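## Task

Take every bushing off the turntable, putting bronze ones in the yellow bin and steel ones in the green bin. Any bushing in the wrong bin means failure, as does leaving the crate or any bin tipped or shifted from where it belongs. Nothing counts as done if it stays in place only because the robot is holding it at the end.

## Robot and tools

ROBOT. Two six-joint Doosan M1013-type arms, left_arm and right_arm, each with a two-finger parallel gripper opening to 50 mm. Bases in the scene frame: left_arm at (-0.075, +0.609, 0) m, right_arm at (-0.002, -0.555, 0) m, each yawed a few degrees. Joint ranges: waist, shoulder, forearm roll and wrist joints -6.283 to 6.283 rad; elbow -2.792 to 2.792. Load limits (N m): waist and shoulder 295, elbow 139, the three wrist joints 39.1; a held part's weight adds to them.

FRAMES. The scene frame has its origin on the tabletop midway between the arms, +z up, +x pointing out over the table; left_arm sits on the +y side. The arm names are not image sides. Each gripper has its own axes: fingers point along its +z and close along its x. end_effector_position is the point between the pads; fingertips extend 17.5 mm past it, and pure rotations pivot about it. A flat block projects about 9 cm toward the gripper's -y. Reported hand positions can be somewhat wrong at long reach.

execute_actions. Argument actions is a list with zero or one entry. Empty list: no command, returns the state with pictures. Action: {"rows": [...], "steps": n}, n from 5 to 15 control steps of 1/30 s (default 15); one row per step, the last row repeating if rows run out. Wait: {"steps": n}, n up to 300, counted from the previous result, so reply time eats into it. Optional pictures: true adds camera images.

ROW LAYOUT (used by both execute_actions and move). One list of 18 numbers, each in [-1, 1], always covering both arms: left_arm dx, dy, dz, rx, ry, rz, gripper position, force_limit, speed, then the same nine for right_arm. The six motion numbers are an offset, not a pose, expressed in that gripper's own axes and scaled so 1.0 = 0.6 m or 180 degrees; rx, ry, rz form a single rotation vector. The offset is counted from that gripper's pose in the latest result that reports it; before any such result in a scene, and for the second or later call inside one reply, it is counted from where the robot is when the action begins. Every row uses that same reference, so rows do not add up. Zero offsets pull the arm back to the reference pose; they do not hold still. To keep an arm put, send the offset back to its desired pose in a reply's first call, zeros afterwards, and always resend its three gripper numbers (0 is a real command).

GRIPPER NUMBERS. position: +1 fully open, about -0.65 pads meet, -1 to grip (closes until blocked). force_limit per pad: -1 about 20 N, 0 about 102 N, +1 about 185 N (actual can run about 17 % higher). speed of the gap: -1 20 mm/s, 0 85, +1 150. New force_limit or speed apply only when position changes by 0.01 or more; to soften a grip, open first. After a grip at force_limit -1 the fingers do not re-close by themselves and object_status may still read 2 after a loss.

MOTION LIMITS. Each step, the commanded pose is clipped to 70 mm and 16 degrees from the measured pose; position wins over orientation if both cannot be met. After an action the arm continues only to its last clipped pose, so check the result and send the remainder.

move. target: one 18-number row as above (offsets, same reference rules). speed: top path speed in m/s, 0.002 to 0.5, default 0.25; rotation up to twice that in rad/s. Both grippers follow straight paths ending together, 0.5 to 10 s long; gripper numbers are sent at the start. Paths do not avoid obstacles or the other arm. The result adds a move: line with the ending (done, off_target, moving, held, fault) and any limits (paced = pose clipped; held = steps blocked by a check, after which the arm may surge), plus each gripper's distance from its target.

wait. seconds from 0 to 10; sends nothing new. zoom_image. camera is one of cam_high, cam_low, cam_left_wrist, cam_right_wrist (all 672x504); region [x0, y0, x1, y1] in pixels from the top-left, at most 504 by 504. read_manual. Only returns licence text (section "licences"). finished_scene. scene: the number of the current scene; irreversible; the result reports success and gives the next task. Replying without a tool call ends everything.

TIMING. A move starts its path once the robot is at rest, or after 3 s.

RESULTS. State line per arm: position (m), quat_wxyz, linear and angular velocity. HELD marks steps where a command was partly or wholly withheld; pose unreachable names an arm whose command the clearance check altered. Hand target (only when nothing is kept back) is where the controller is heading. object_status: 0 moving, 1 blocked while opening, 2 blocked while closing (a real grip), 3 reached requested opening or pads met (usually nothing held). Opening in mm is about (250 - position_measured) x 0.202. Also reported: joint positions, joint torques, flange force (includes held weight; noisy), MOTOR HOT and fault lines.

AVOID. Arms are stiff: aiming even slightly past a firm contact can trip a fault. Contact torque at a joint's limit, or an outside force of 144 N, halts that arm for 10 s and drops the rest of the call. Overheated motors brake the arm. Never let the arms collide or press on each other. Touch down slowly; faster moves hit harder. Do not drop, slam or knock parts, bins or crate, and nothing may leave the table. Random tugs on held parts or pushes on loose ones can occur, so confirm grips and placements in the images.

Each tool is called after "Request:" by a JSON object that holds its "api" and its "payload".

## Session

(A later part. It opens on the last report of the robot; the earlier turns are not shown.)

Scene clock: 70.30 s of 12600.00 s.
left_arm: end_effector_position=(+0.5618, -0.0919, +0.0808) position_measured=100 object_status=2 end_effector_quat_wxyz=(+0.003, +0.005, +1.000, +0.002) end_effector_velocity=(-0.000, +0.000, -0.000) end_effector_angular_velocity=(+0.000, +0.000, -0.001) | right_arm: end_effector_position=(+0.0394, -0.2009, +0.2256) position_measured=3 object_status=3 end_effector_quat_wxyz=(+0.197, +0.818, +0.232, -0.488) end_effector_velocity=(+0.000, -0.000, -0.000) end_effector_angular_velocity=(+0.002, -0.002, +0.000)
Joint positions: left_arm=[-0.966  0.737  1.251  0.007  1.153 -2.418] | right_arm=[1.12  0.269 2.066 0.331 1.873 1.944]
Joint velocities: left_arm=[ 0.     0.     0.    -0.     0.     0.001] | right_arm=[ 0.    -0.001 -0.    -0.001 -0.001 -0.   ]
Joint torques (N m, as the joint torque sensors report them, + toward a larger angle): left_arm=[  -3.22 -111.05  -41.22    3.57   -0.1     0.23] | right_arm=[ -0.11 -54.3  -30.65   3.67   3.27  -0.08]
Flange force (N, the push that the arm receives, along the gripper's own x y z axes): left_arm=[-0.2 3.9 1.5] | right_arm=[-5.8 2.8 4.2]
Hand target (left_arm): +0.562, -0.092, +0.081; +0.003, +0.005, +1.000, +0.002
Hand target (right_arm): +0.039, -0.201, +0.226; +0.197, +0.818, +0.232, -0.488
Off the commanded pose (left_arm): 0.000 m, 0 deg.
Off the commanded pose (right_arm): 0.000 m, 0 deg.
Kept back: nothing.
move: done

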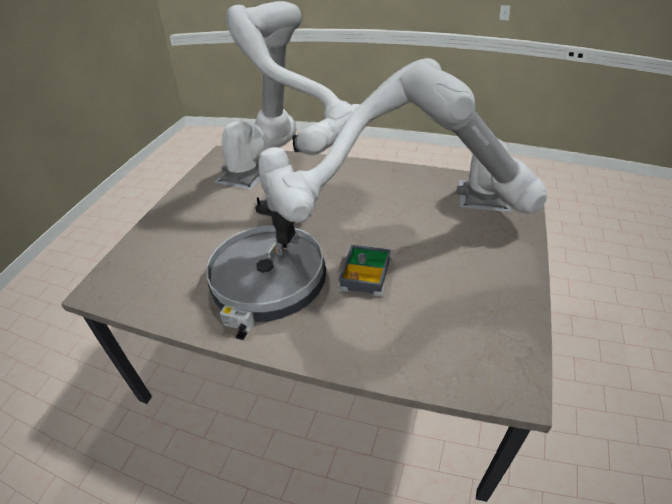

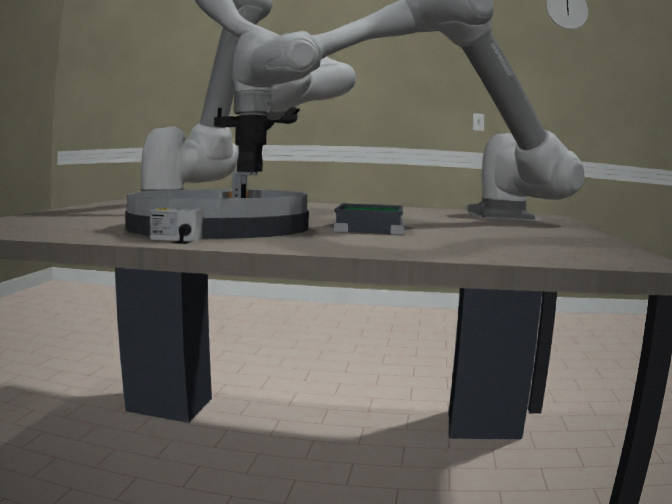

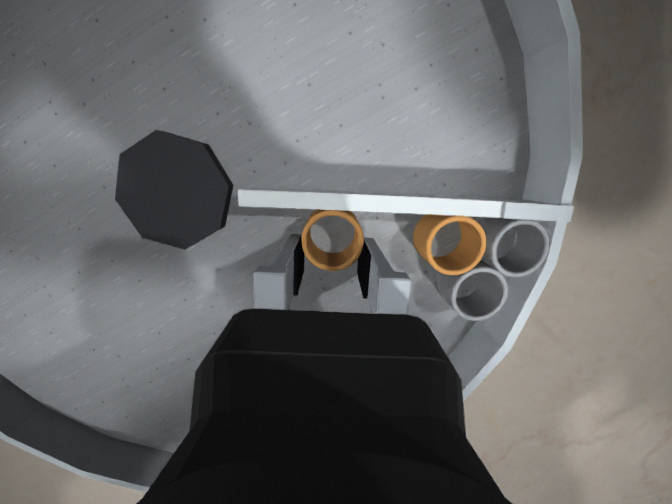

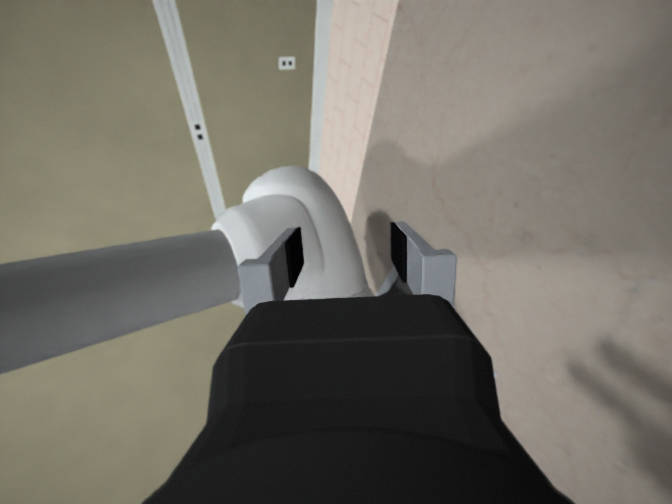

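Request:
{"api": "execute_actions", "payload": {"actions": [{"rows": [[0,0,0,0,0,0,0.67,-0.5,1,0,0,0,0,0,0,1,0,0],[0,0,0,0,0,0,0.67,-0.5,1,0,0,0,0,0,0,1,0,0],[0,0,0,0,0,0,0.67,-0.5,1,0,0,0,0,0,0,1,0,0],[0,-0.005,0,0,0,0,0.67,-0.5,1,0,0,0,0,0,0,1,0,0],[0,-0.01,0,0,0,0,0.67,-0.5,1,0,0,0,0,0,0,1,0,0],[0,-0.015,0,0,0,0,0.67,-0.5,1,0,0,0,0,0,0,1,0,0],[0,-0.015,0,0,0,0,0.67,-0.5,1,0,0,0,0,0,0,1,0,0],[0,-0.015,0,0,0,0,0.67,-0.5,1,0,0,0,0,0,0,1,0,0],[0,-0.015,0,0,0,0,0.67,-0.5,1,0,0,0,0,0,0,1,0,0],[0,-0.015,0,0,0,0,0.67,-0.5,1,0,0,0,0,0,0,1,0,0],[0,-0.015,0,0,0,0,0.67,-0.5,1,0,0,0,0,0,0,1,0,0],[0,-0.015,0,0,0,0,0.67,-0.5,1,0,0,0,0,0,0,1,0,0],[0,-0.015,0,0,0,0,-1,-0.5,0.5,0,0,0,0,0,0,1,0,0],[0,-0.015,0,0,0,0,-1,-0.5,0.5,0,0,0,0,0,0,1,0,0],[0,-0.015,0,0,0,0,-1,-0.5,0.5,0,0,0,0,0,0,1,0,0]], "steps": 15}]}}

Request:
{"api": "wait", "payload": {"seconds": 0.2}}

Scene clock: 71.10 s of 12600.00 s.
left_arm: end_effector_position=(+0.5617, -0.1005, +0.0807) position_measured=52 object_status=0 end_effector_quat_wxyz=(+0.003, +0.005, +1.000, +0.002) end_effector_velocity=(-0.000, -0.008, +0.002) end_effector_angular_velocity=(-0.001, -0.001, -0.000) | right_arm: end_effector_position=(+0.0394, -0.2009, +0.2256) position_measured=3 object_status=3 end_effector_quat_wxyz=(+0.197, +0.818, +0.232, -0.488) end_effector_velocity=(+0.000, +0.000, -0.000) end_effector_angular_velocity=(+0.001, -0.001, -0.000)
Joint positions: left_arm=[-0.973  0.747  1.233  0.007  1.161 -2.424] | right_arm=[1.12  0.269 2.066 0.331 1.873 1.944]
Joint velocities: left_arm=[-0.006  0.007 -0.017  0.     0.009 -0.005] | right_arm=[-0.    -0.     0.    -0.    -0.001  0.   ]
Joint torques (N m, as the joint torque sensors report them, + toward a larger angle): left_arm=[   0.26 -116.2   -40.01    3.94   -0.11    0.27] | right_arm=[ -0.88 -54.27 -30.16   3.7    3.41  -0.06]
Flange force (N, the push that the arm receives, along the gripper's own x y z axes): left_arm=[-3.0 -1.9 2.0] | right_arm=[-5.7 1.2 3.8]
Steps of this call (steps 1 to 14: nothing new was sent; steps 15 to 24: the first 10 steps of this action). Readings (end_effector_position | what the end effector reports):
15: left_arm (+0.5618, -0.0919, +0.0808) | right_arm (+0.0394, -0.2009, +0.2256) | left_arm position_measured=88 object_status=0 | right_arm position_measured=3 object_status=3
16: left_arm (+0.5618, -0.0919, +0.0808) | right_arm (+0.0394, -0.2009, +0.2256) | left_arm position_measured=64 object_status=0 | right_arm position_measured=3 object_status=3
18: left_arm (+0.5618, -0.0919, +0.0807) | right_arm (+0.0394, -0.2009, +0.2256) | left_arm position_measured=52 object_status=0 | right_arm position_measured=3 object_status=3
22: left_arm (+0.5617, -0.0993, +0.0806) | right_arm (+0.0394, -0.2009, +0.2256) | left_arm position_measured=52 object_status=0 | right_arm position_measured=3 object_status=3
24: the state above

Scene clock: 71.47 s of 12600.00 s.
left_arm: end_effector_position=(+0.5617, -0.1009, +0.0808) position_measured=97 object_status=2 end_effector_quat_wxyz=(+0.003, +0.005, +1.000, +0.002) end_effector_velocity=(+0.002, +0.001, +0.001) end_effector_angular_velocity=(-0.001, -0.001, +0.001) | right_arm: end_effector_position=(+0.0394, -0.2009, +0.2256) position_measured=3 object_status=3 end_effector_quat_wxyz=(+0.197, +0.818, +0.232, -0.488) end_effector_velocity=(+0.000, -0.001, +0.001) end_effector_angular_velocity=(+0.001, -0.001, +0.001)
Joint positions: left_arm=[-0.973  0.747  1.232  0.007  1.161 -2.424] | right_arm=[1.12  0.269 2.066 0.331 1.873 1.944]
Joint velocities: left_arm=[ 0.002  0.    -0.001 -0.    -0.     0.   ] | right_arm=[-0.    -0.002 -0.    -0.002  0.001 -0.   ]
Joint torques (N m, as the joint torque sensors report them, + toward a larger angle): left_arm=[  -3.21 -113.28  -41.4     3.63   -0.49    0.27] | right_arm=[ -1.5  -53.74 -29.93   3.59   3.34   0.11]
Flange force (N, the push that the arm receives, along the gripper's own x y z axes): left_arm=[-2.1 3.4 0.9] | right_arm=[-7.6 0.7 4.1]
Hand target (left_arm): +0.562, -0.101, +0.081; +0.003, +0.005, +1.000, +0.002
Hand target (right_arm): +0.039, -0.201, +0.226; +0.197, +0.818, +0.232, -0.488
Off the commanded pose (left_arm): 0.000 m, 0 deg.
Off the commanded pose (right_arm): 0.000 m, 0 deg.
Kept back: nothing.
Steps of this call (steps 1 to 5: the last 5 steps of your previous action; steps 6 to 11: nothing new was sent). Readings (end_effector_position | what the end effector reports):
1: left_arm (+0.5617, -0.1007, +0.0807) | right_arm (+0.0394, -0.2009, +0.2256) | left_arm position_measured=52 object_status=3 | right_arm position_measured=3 object_status=3
2: left_arm (+0.5618, -0.1007, +0.0807) | right_arm (+0.0394, -0.2009, +0.2256) | left_arm position_measured=52 object_status=3 | right_arm position_measured=3 object_status=3
4: left_arm (+0.5617, -0.1008, +0.0808) | right_arm (+0.0394, -0.2009, +0.2256) | left_arm position_measured=81 object_status=0 | right_arm position_measured=3 object_status=3
8: left_arm (+0.5617, -0.1009, +0.0808) | right_arm (+0.0394, -0.2009, +0.2256) | left_arm position_measured=97 object_status=0 | right_arm position_measured=3 object_status=3
11: the state above

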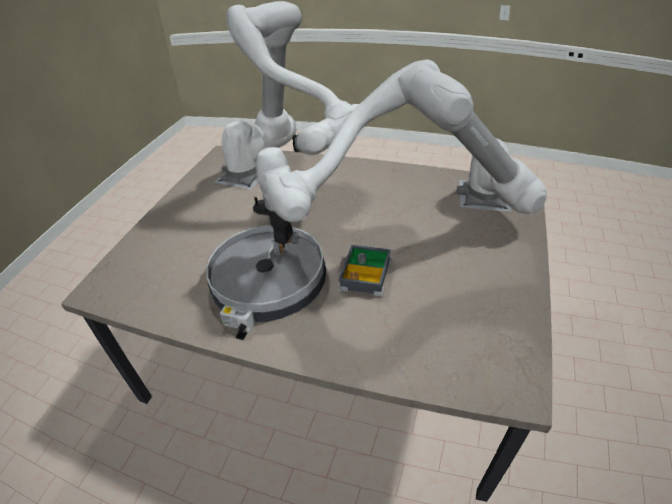

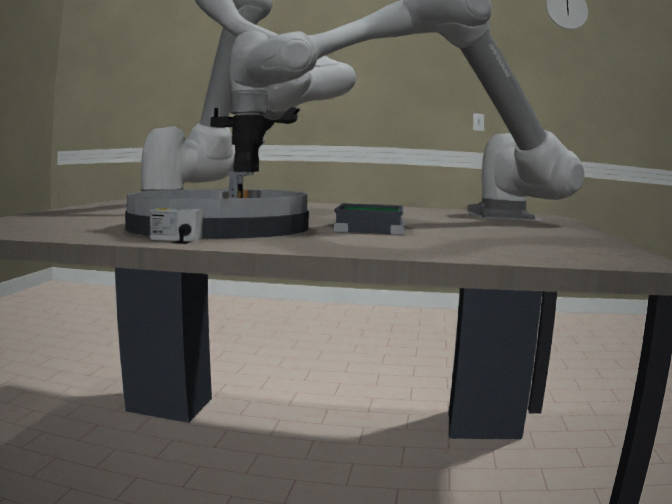

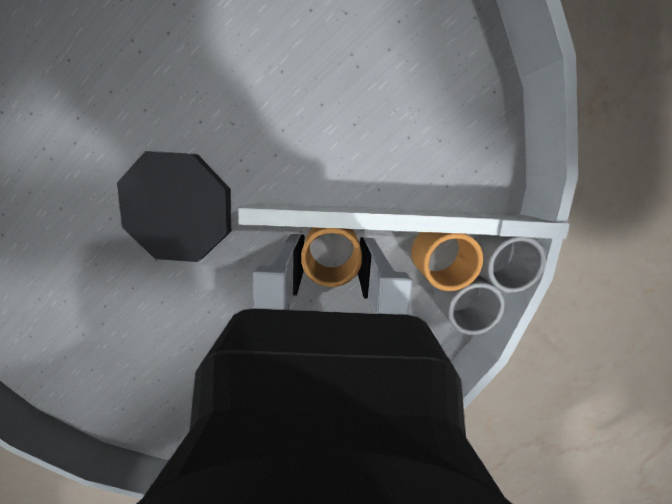

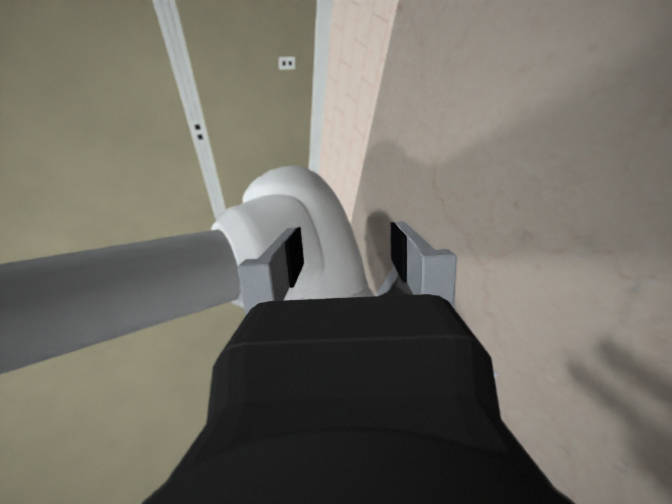

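Request:
{"api": "move", "payload": {"target": [0,0.02,-0.07,0,0,0,-1,-0.5,0.5,0,0,0,0,0,0,1,0,0], "speed": 0.2}}

Request:
{"api": "move", "payload": {"target": [-0.042,0.527,0.0,0,0,0,-1,-0.5,0.5,0,0,0,0,0,0,1,0,0], "speed": 0.4}}

Request:
{"api": "move", "payload": {"target": [0,0,0.09,0,0,0,-1,-0.5,0.5,0,0,0,0,0,0,1,0,0], "speed": 0.2}}

Scene clock: 74.70 s of 12600.00 s.
left_arm: end_effector_position=(+0.5617, -0.0890, +0.1227) position_measured=97 object_status=2 end_effector_quat_wxyz=(+0.003, +0.005, +1.000, +0.002) end_effector_velocity=(-0.000, -0.000, -0.000) end_effector_angular_velocity=(+0.000, +0.000, -0.001) | right_arm: end_effector_position=(+0.0394, -0.2009, +0.2256) position_measured=3 object_status=3 end_effector_quat_wxyz=(+0.197, +0.818, +0.232, -0.488) end_effector_velocity=(+0.000, -0.000, +0.000) end_effector_angular_velocity=(+0.001, -0.002, +0.000)
Joint positions: left_arm=[-0.965  0.707  1.225  0.007  1.21  -2.416] | right_arm=[1.12  0.269 2.066 0.331 1.873 1.944]
Joint velocities: left_arm=[-0.  0. -0. -0.  0.  0.] | right_arm=[-0.    -0.001  0.    -0.001 -0.001 -0.   ]
Joint torques (N m, as the joint torque sensors report them, + toward a larger angle): left_arm=[  -2.26 -113.    -42.07    3.7    -0.26    0.19] | right_arm=[ -1.86 -54.69 -30.64   3.65   3.42   0.13]
Flange force (N, the push that the arm receives, along the gripper's own x y z axes): left_arm=[-3.4 -0.5 2.8] | right_arm=[-5.2 -0.1 5.1]
Hand target (left_arm): +0.562, -0.089, +0.123; +0.003, +0.005, +1.000, +0.002
Hand target (right_arm): +0.039, -0.201, +0.226; +0.197, +0.818, +0.232, -0.488
Off the commanded pose (left_arm): 0.000 m, 0 deg.
Off the commanded pose (right_arm): 0.000 m, 0 deg.
Kept back: nothing.
move: done

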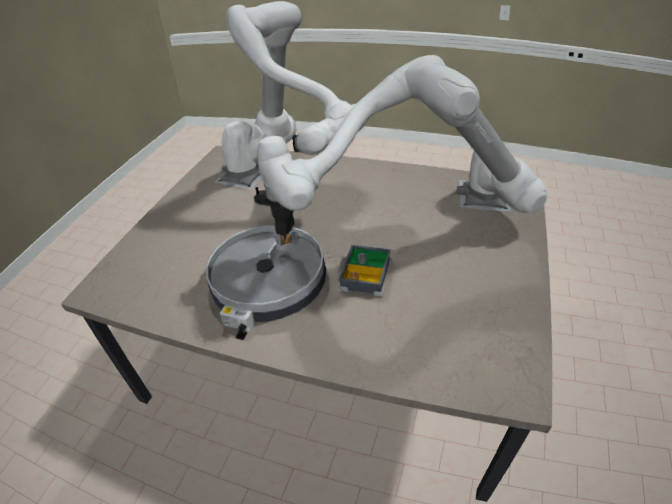

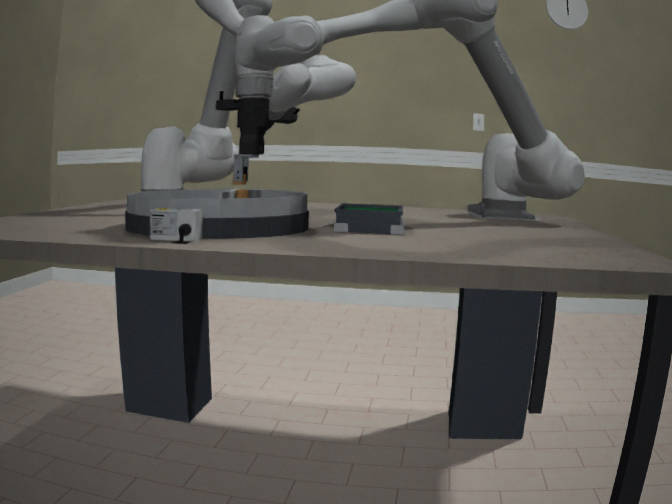

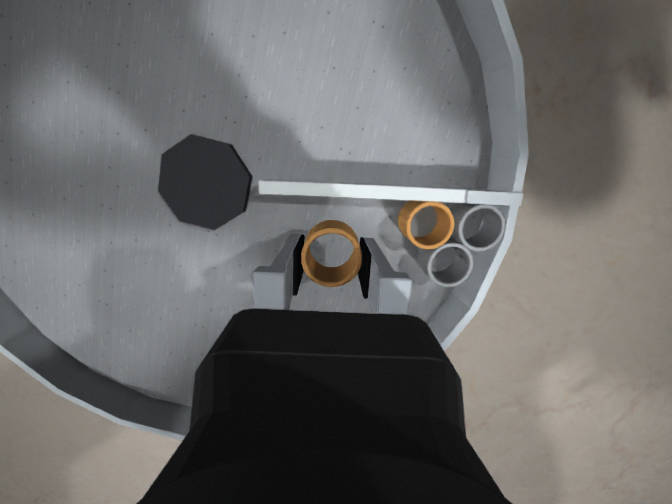

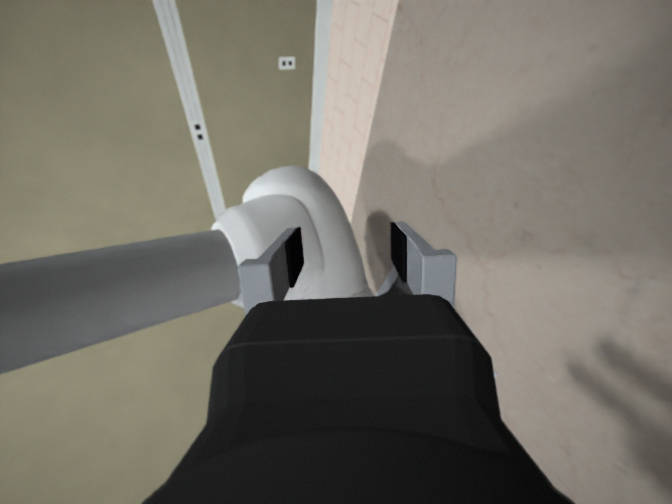

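Scene clock: 75.97 s of 12600.00 s.
left_arm: end_effector_position=(+0.5904, +0.2269, +0.1239) position_measured=97 object_status=2 end_effector_quat_wxyz=(+0.003, +0.005, +1.000, +0.002) end_effector_velocity=(+0.000, +0.002, -0.000) end_effector_angular_velocity=(+0.000, +0.001, +0.002) | right_arm: end_effector_position=(+0.0394, -0.2009, +0.2256) position_measured=3 object_status=3 end_effector_quat_wxyz=(+0.197, +0.818, +0.232, -0.488) end_effector_velocity=(-0.000, +0.000, +0.000) end_effector_angular_velocity=(+0.003, -0.002, -0.000)
Joint positions: left_arm=[-0.653  0.452  1.647  0.007  1.04  -2.105] | right_arm=[1.12  0.269 2.066 0.331 1.873 1.944]
Joint velocities: left_arm=[ 0.002 -0.001  0.001 -0.    -0.    -0.   ] | right_arm=[ 0.    -0.002 -0.     0.001 -0.001 -0.   ]
Joint torques (N m, as the joint torque sensors report them, + toward a larger angle): left_arm=[ -1.23 -85.06 -39.31   3.53  -0.11   0.43] | right_arm=[ -0.97 -54.39 -30.44   3.81   3.4    0.02]
Flange force (N, the push that the arm receives, along the gripper's own x y z axes): left_arm=[1.2 1.8 1.9] | right_arm=[-6.1 1.6 4.4]
Hand target (left_arm): +0.590, +0.227, +0.124; +0.003, +0.005, +1.000, +0.002
Hand target (right_arm): +0.039, -0.201, +0.226; +0.197, +0.818, +0.232, -0.488
Off the commanded pose (left_arm): 0.000 m, 0 deg.
Off the commanded pose (right_arm): 0.000 m, 0 deg.
Kept back: nothing.
move: done

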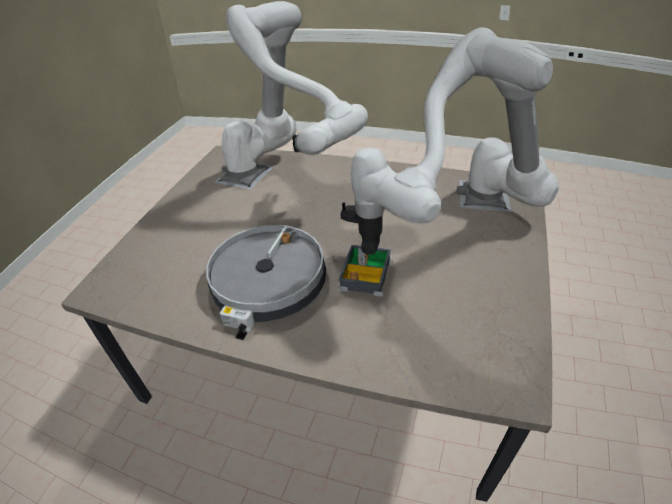

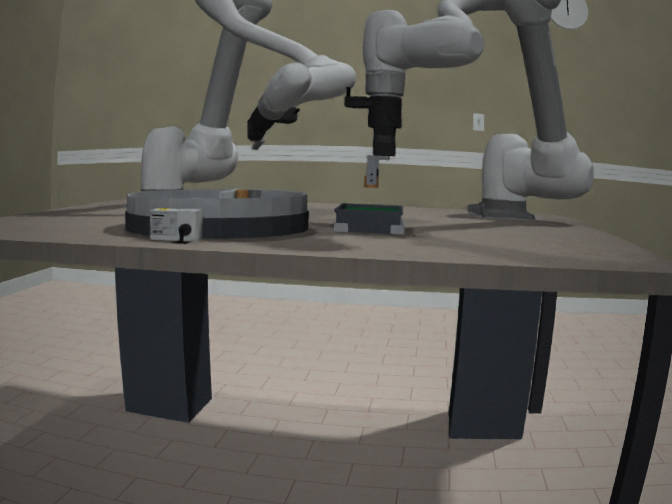

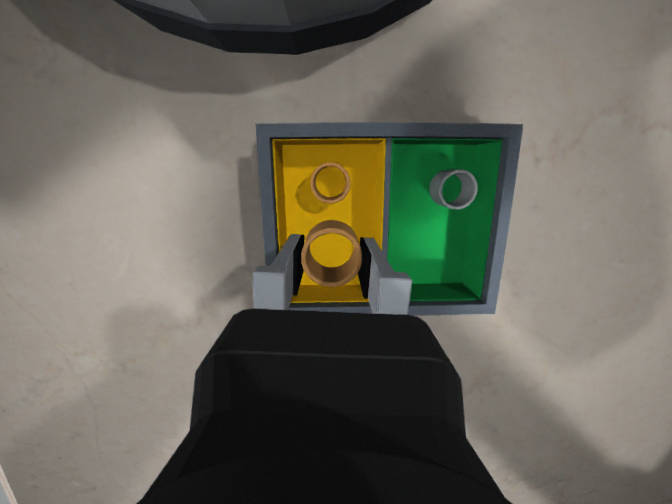

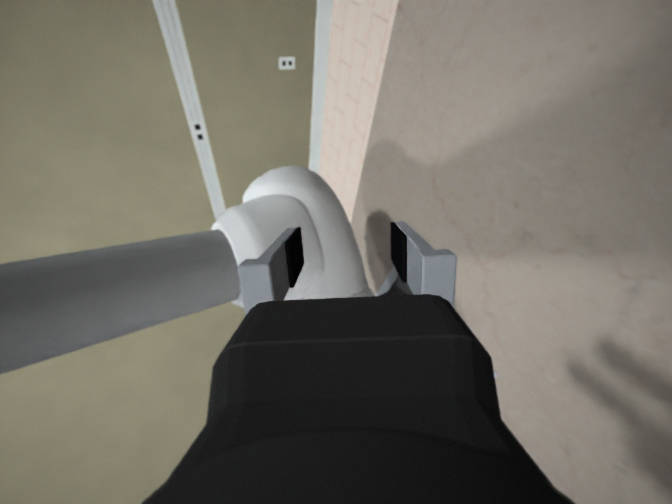

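Scene clock: 76.73 s of 12600.00 s.
left_arm: end_effector_position=(+0.5907, +0.2271, +0.0699) position_measured=97 object_status=2 end_effector_quat_wxyz=(+0.003, +0.005, +1.000, +0.002) end_effector_velocity=(+0.000, +0.000, -0.001) end_effector_angular_velocity=(+0.001, +0.001, -0.000) | right_arm: end_effector_position=(+0.0394, -0.2009, +0.2256) position_measured=3 object_status=3 end_effector_quat_wxyz=(+0.197, +0.818, +0.232, -0.488) end_effector_velocity=(+0.000, -0.000, -0.000) end_effector_angular_velocity=(-0.001, -0.000, +0.001)
Joint positions: left_arm=[-0.652  0.5    1.686  0.007  0.953 -2.105] | right_arm=[1.12  0.269 2.066 0.331 1.873 1.944]
Joint velocities: left_arm=[ 0.     0.001  0.     0.    -0.     0.001] | right_arm=[ 0.     0.001 -0.    -0.001 -0.    -0.   ]
Joint torques (N m, as the joint torque sensors report them, + toward a larger angle): left_arm=[ -3.58 -87.68 -36.71   3.27  -0.15   0.31] | right_arm=[ -0.96 -52.54 -30.26   3.53   3.42   0.09]
Flange force (N, the push that the arm receives, along the gripper's own x y z axes): left_arm=[-1.9 3.5 1.5] | right_arm=[-8.5 2.3 5.1]
Hand target (left_arm): +0.591, +0.227, +0.070; +0.003, +0.005, +1.000, +0.002
Hand target (right_arm): +0.039, -0.201, +0.226; +0.197, +0.818, +0.232, -0.488
Off the commanded pose (left_arm): 0.000 m, 0 deg.
Off the commanded pose (right_arm): 0.000 m, 0 deg.
Kept back: nothing.
move: done

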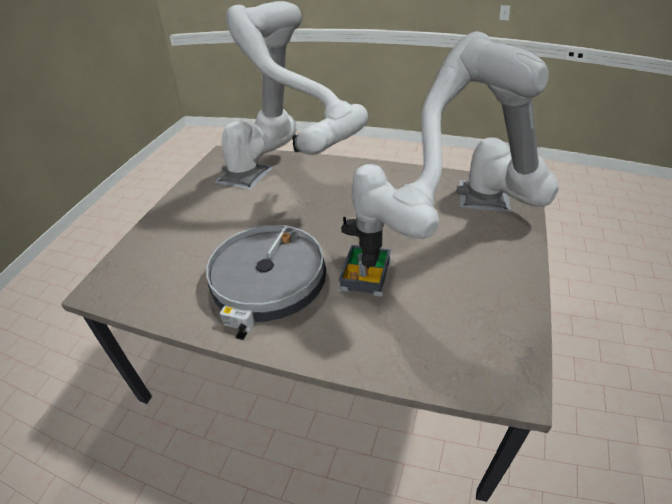

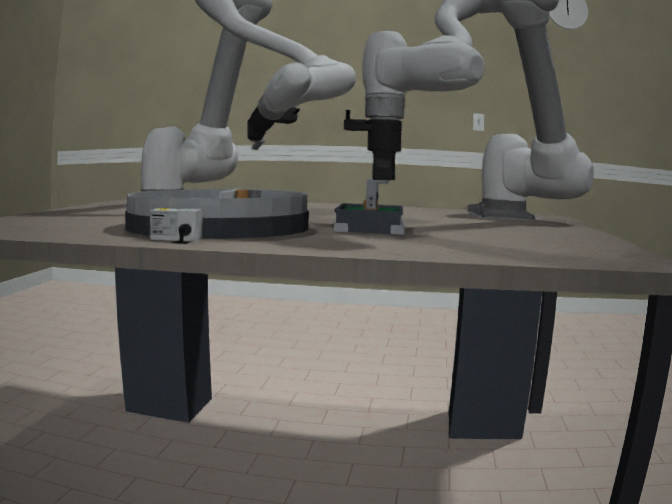

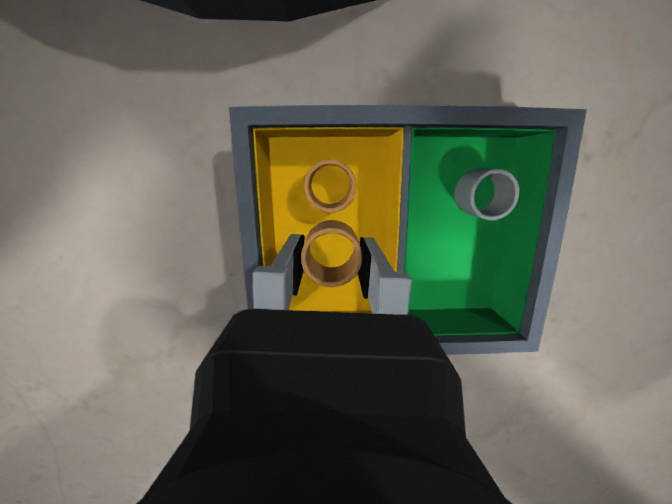

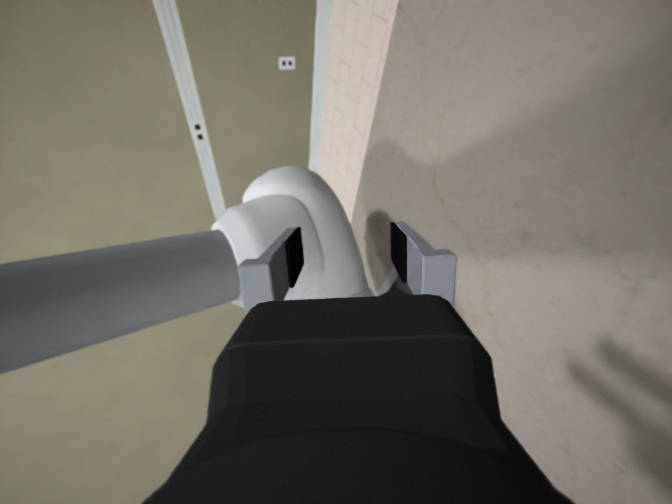

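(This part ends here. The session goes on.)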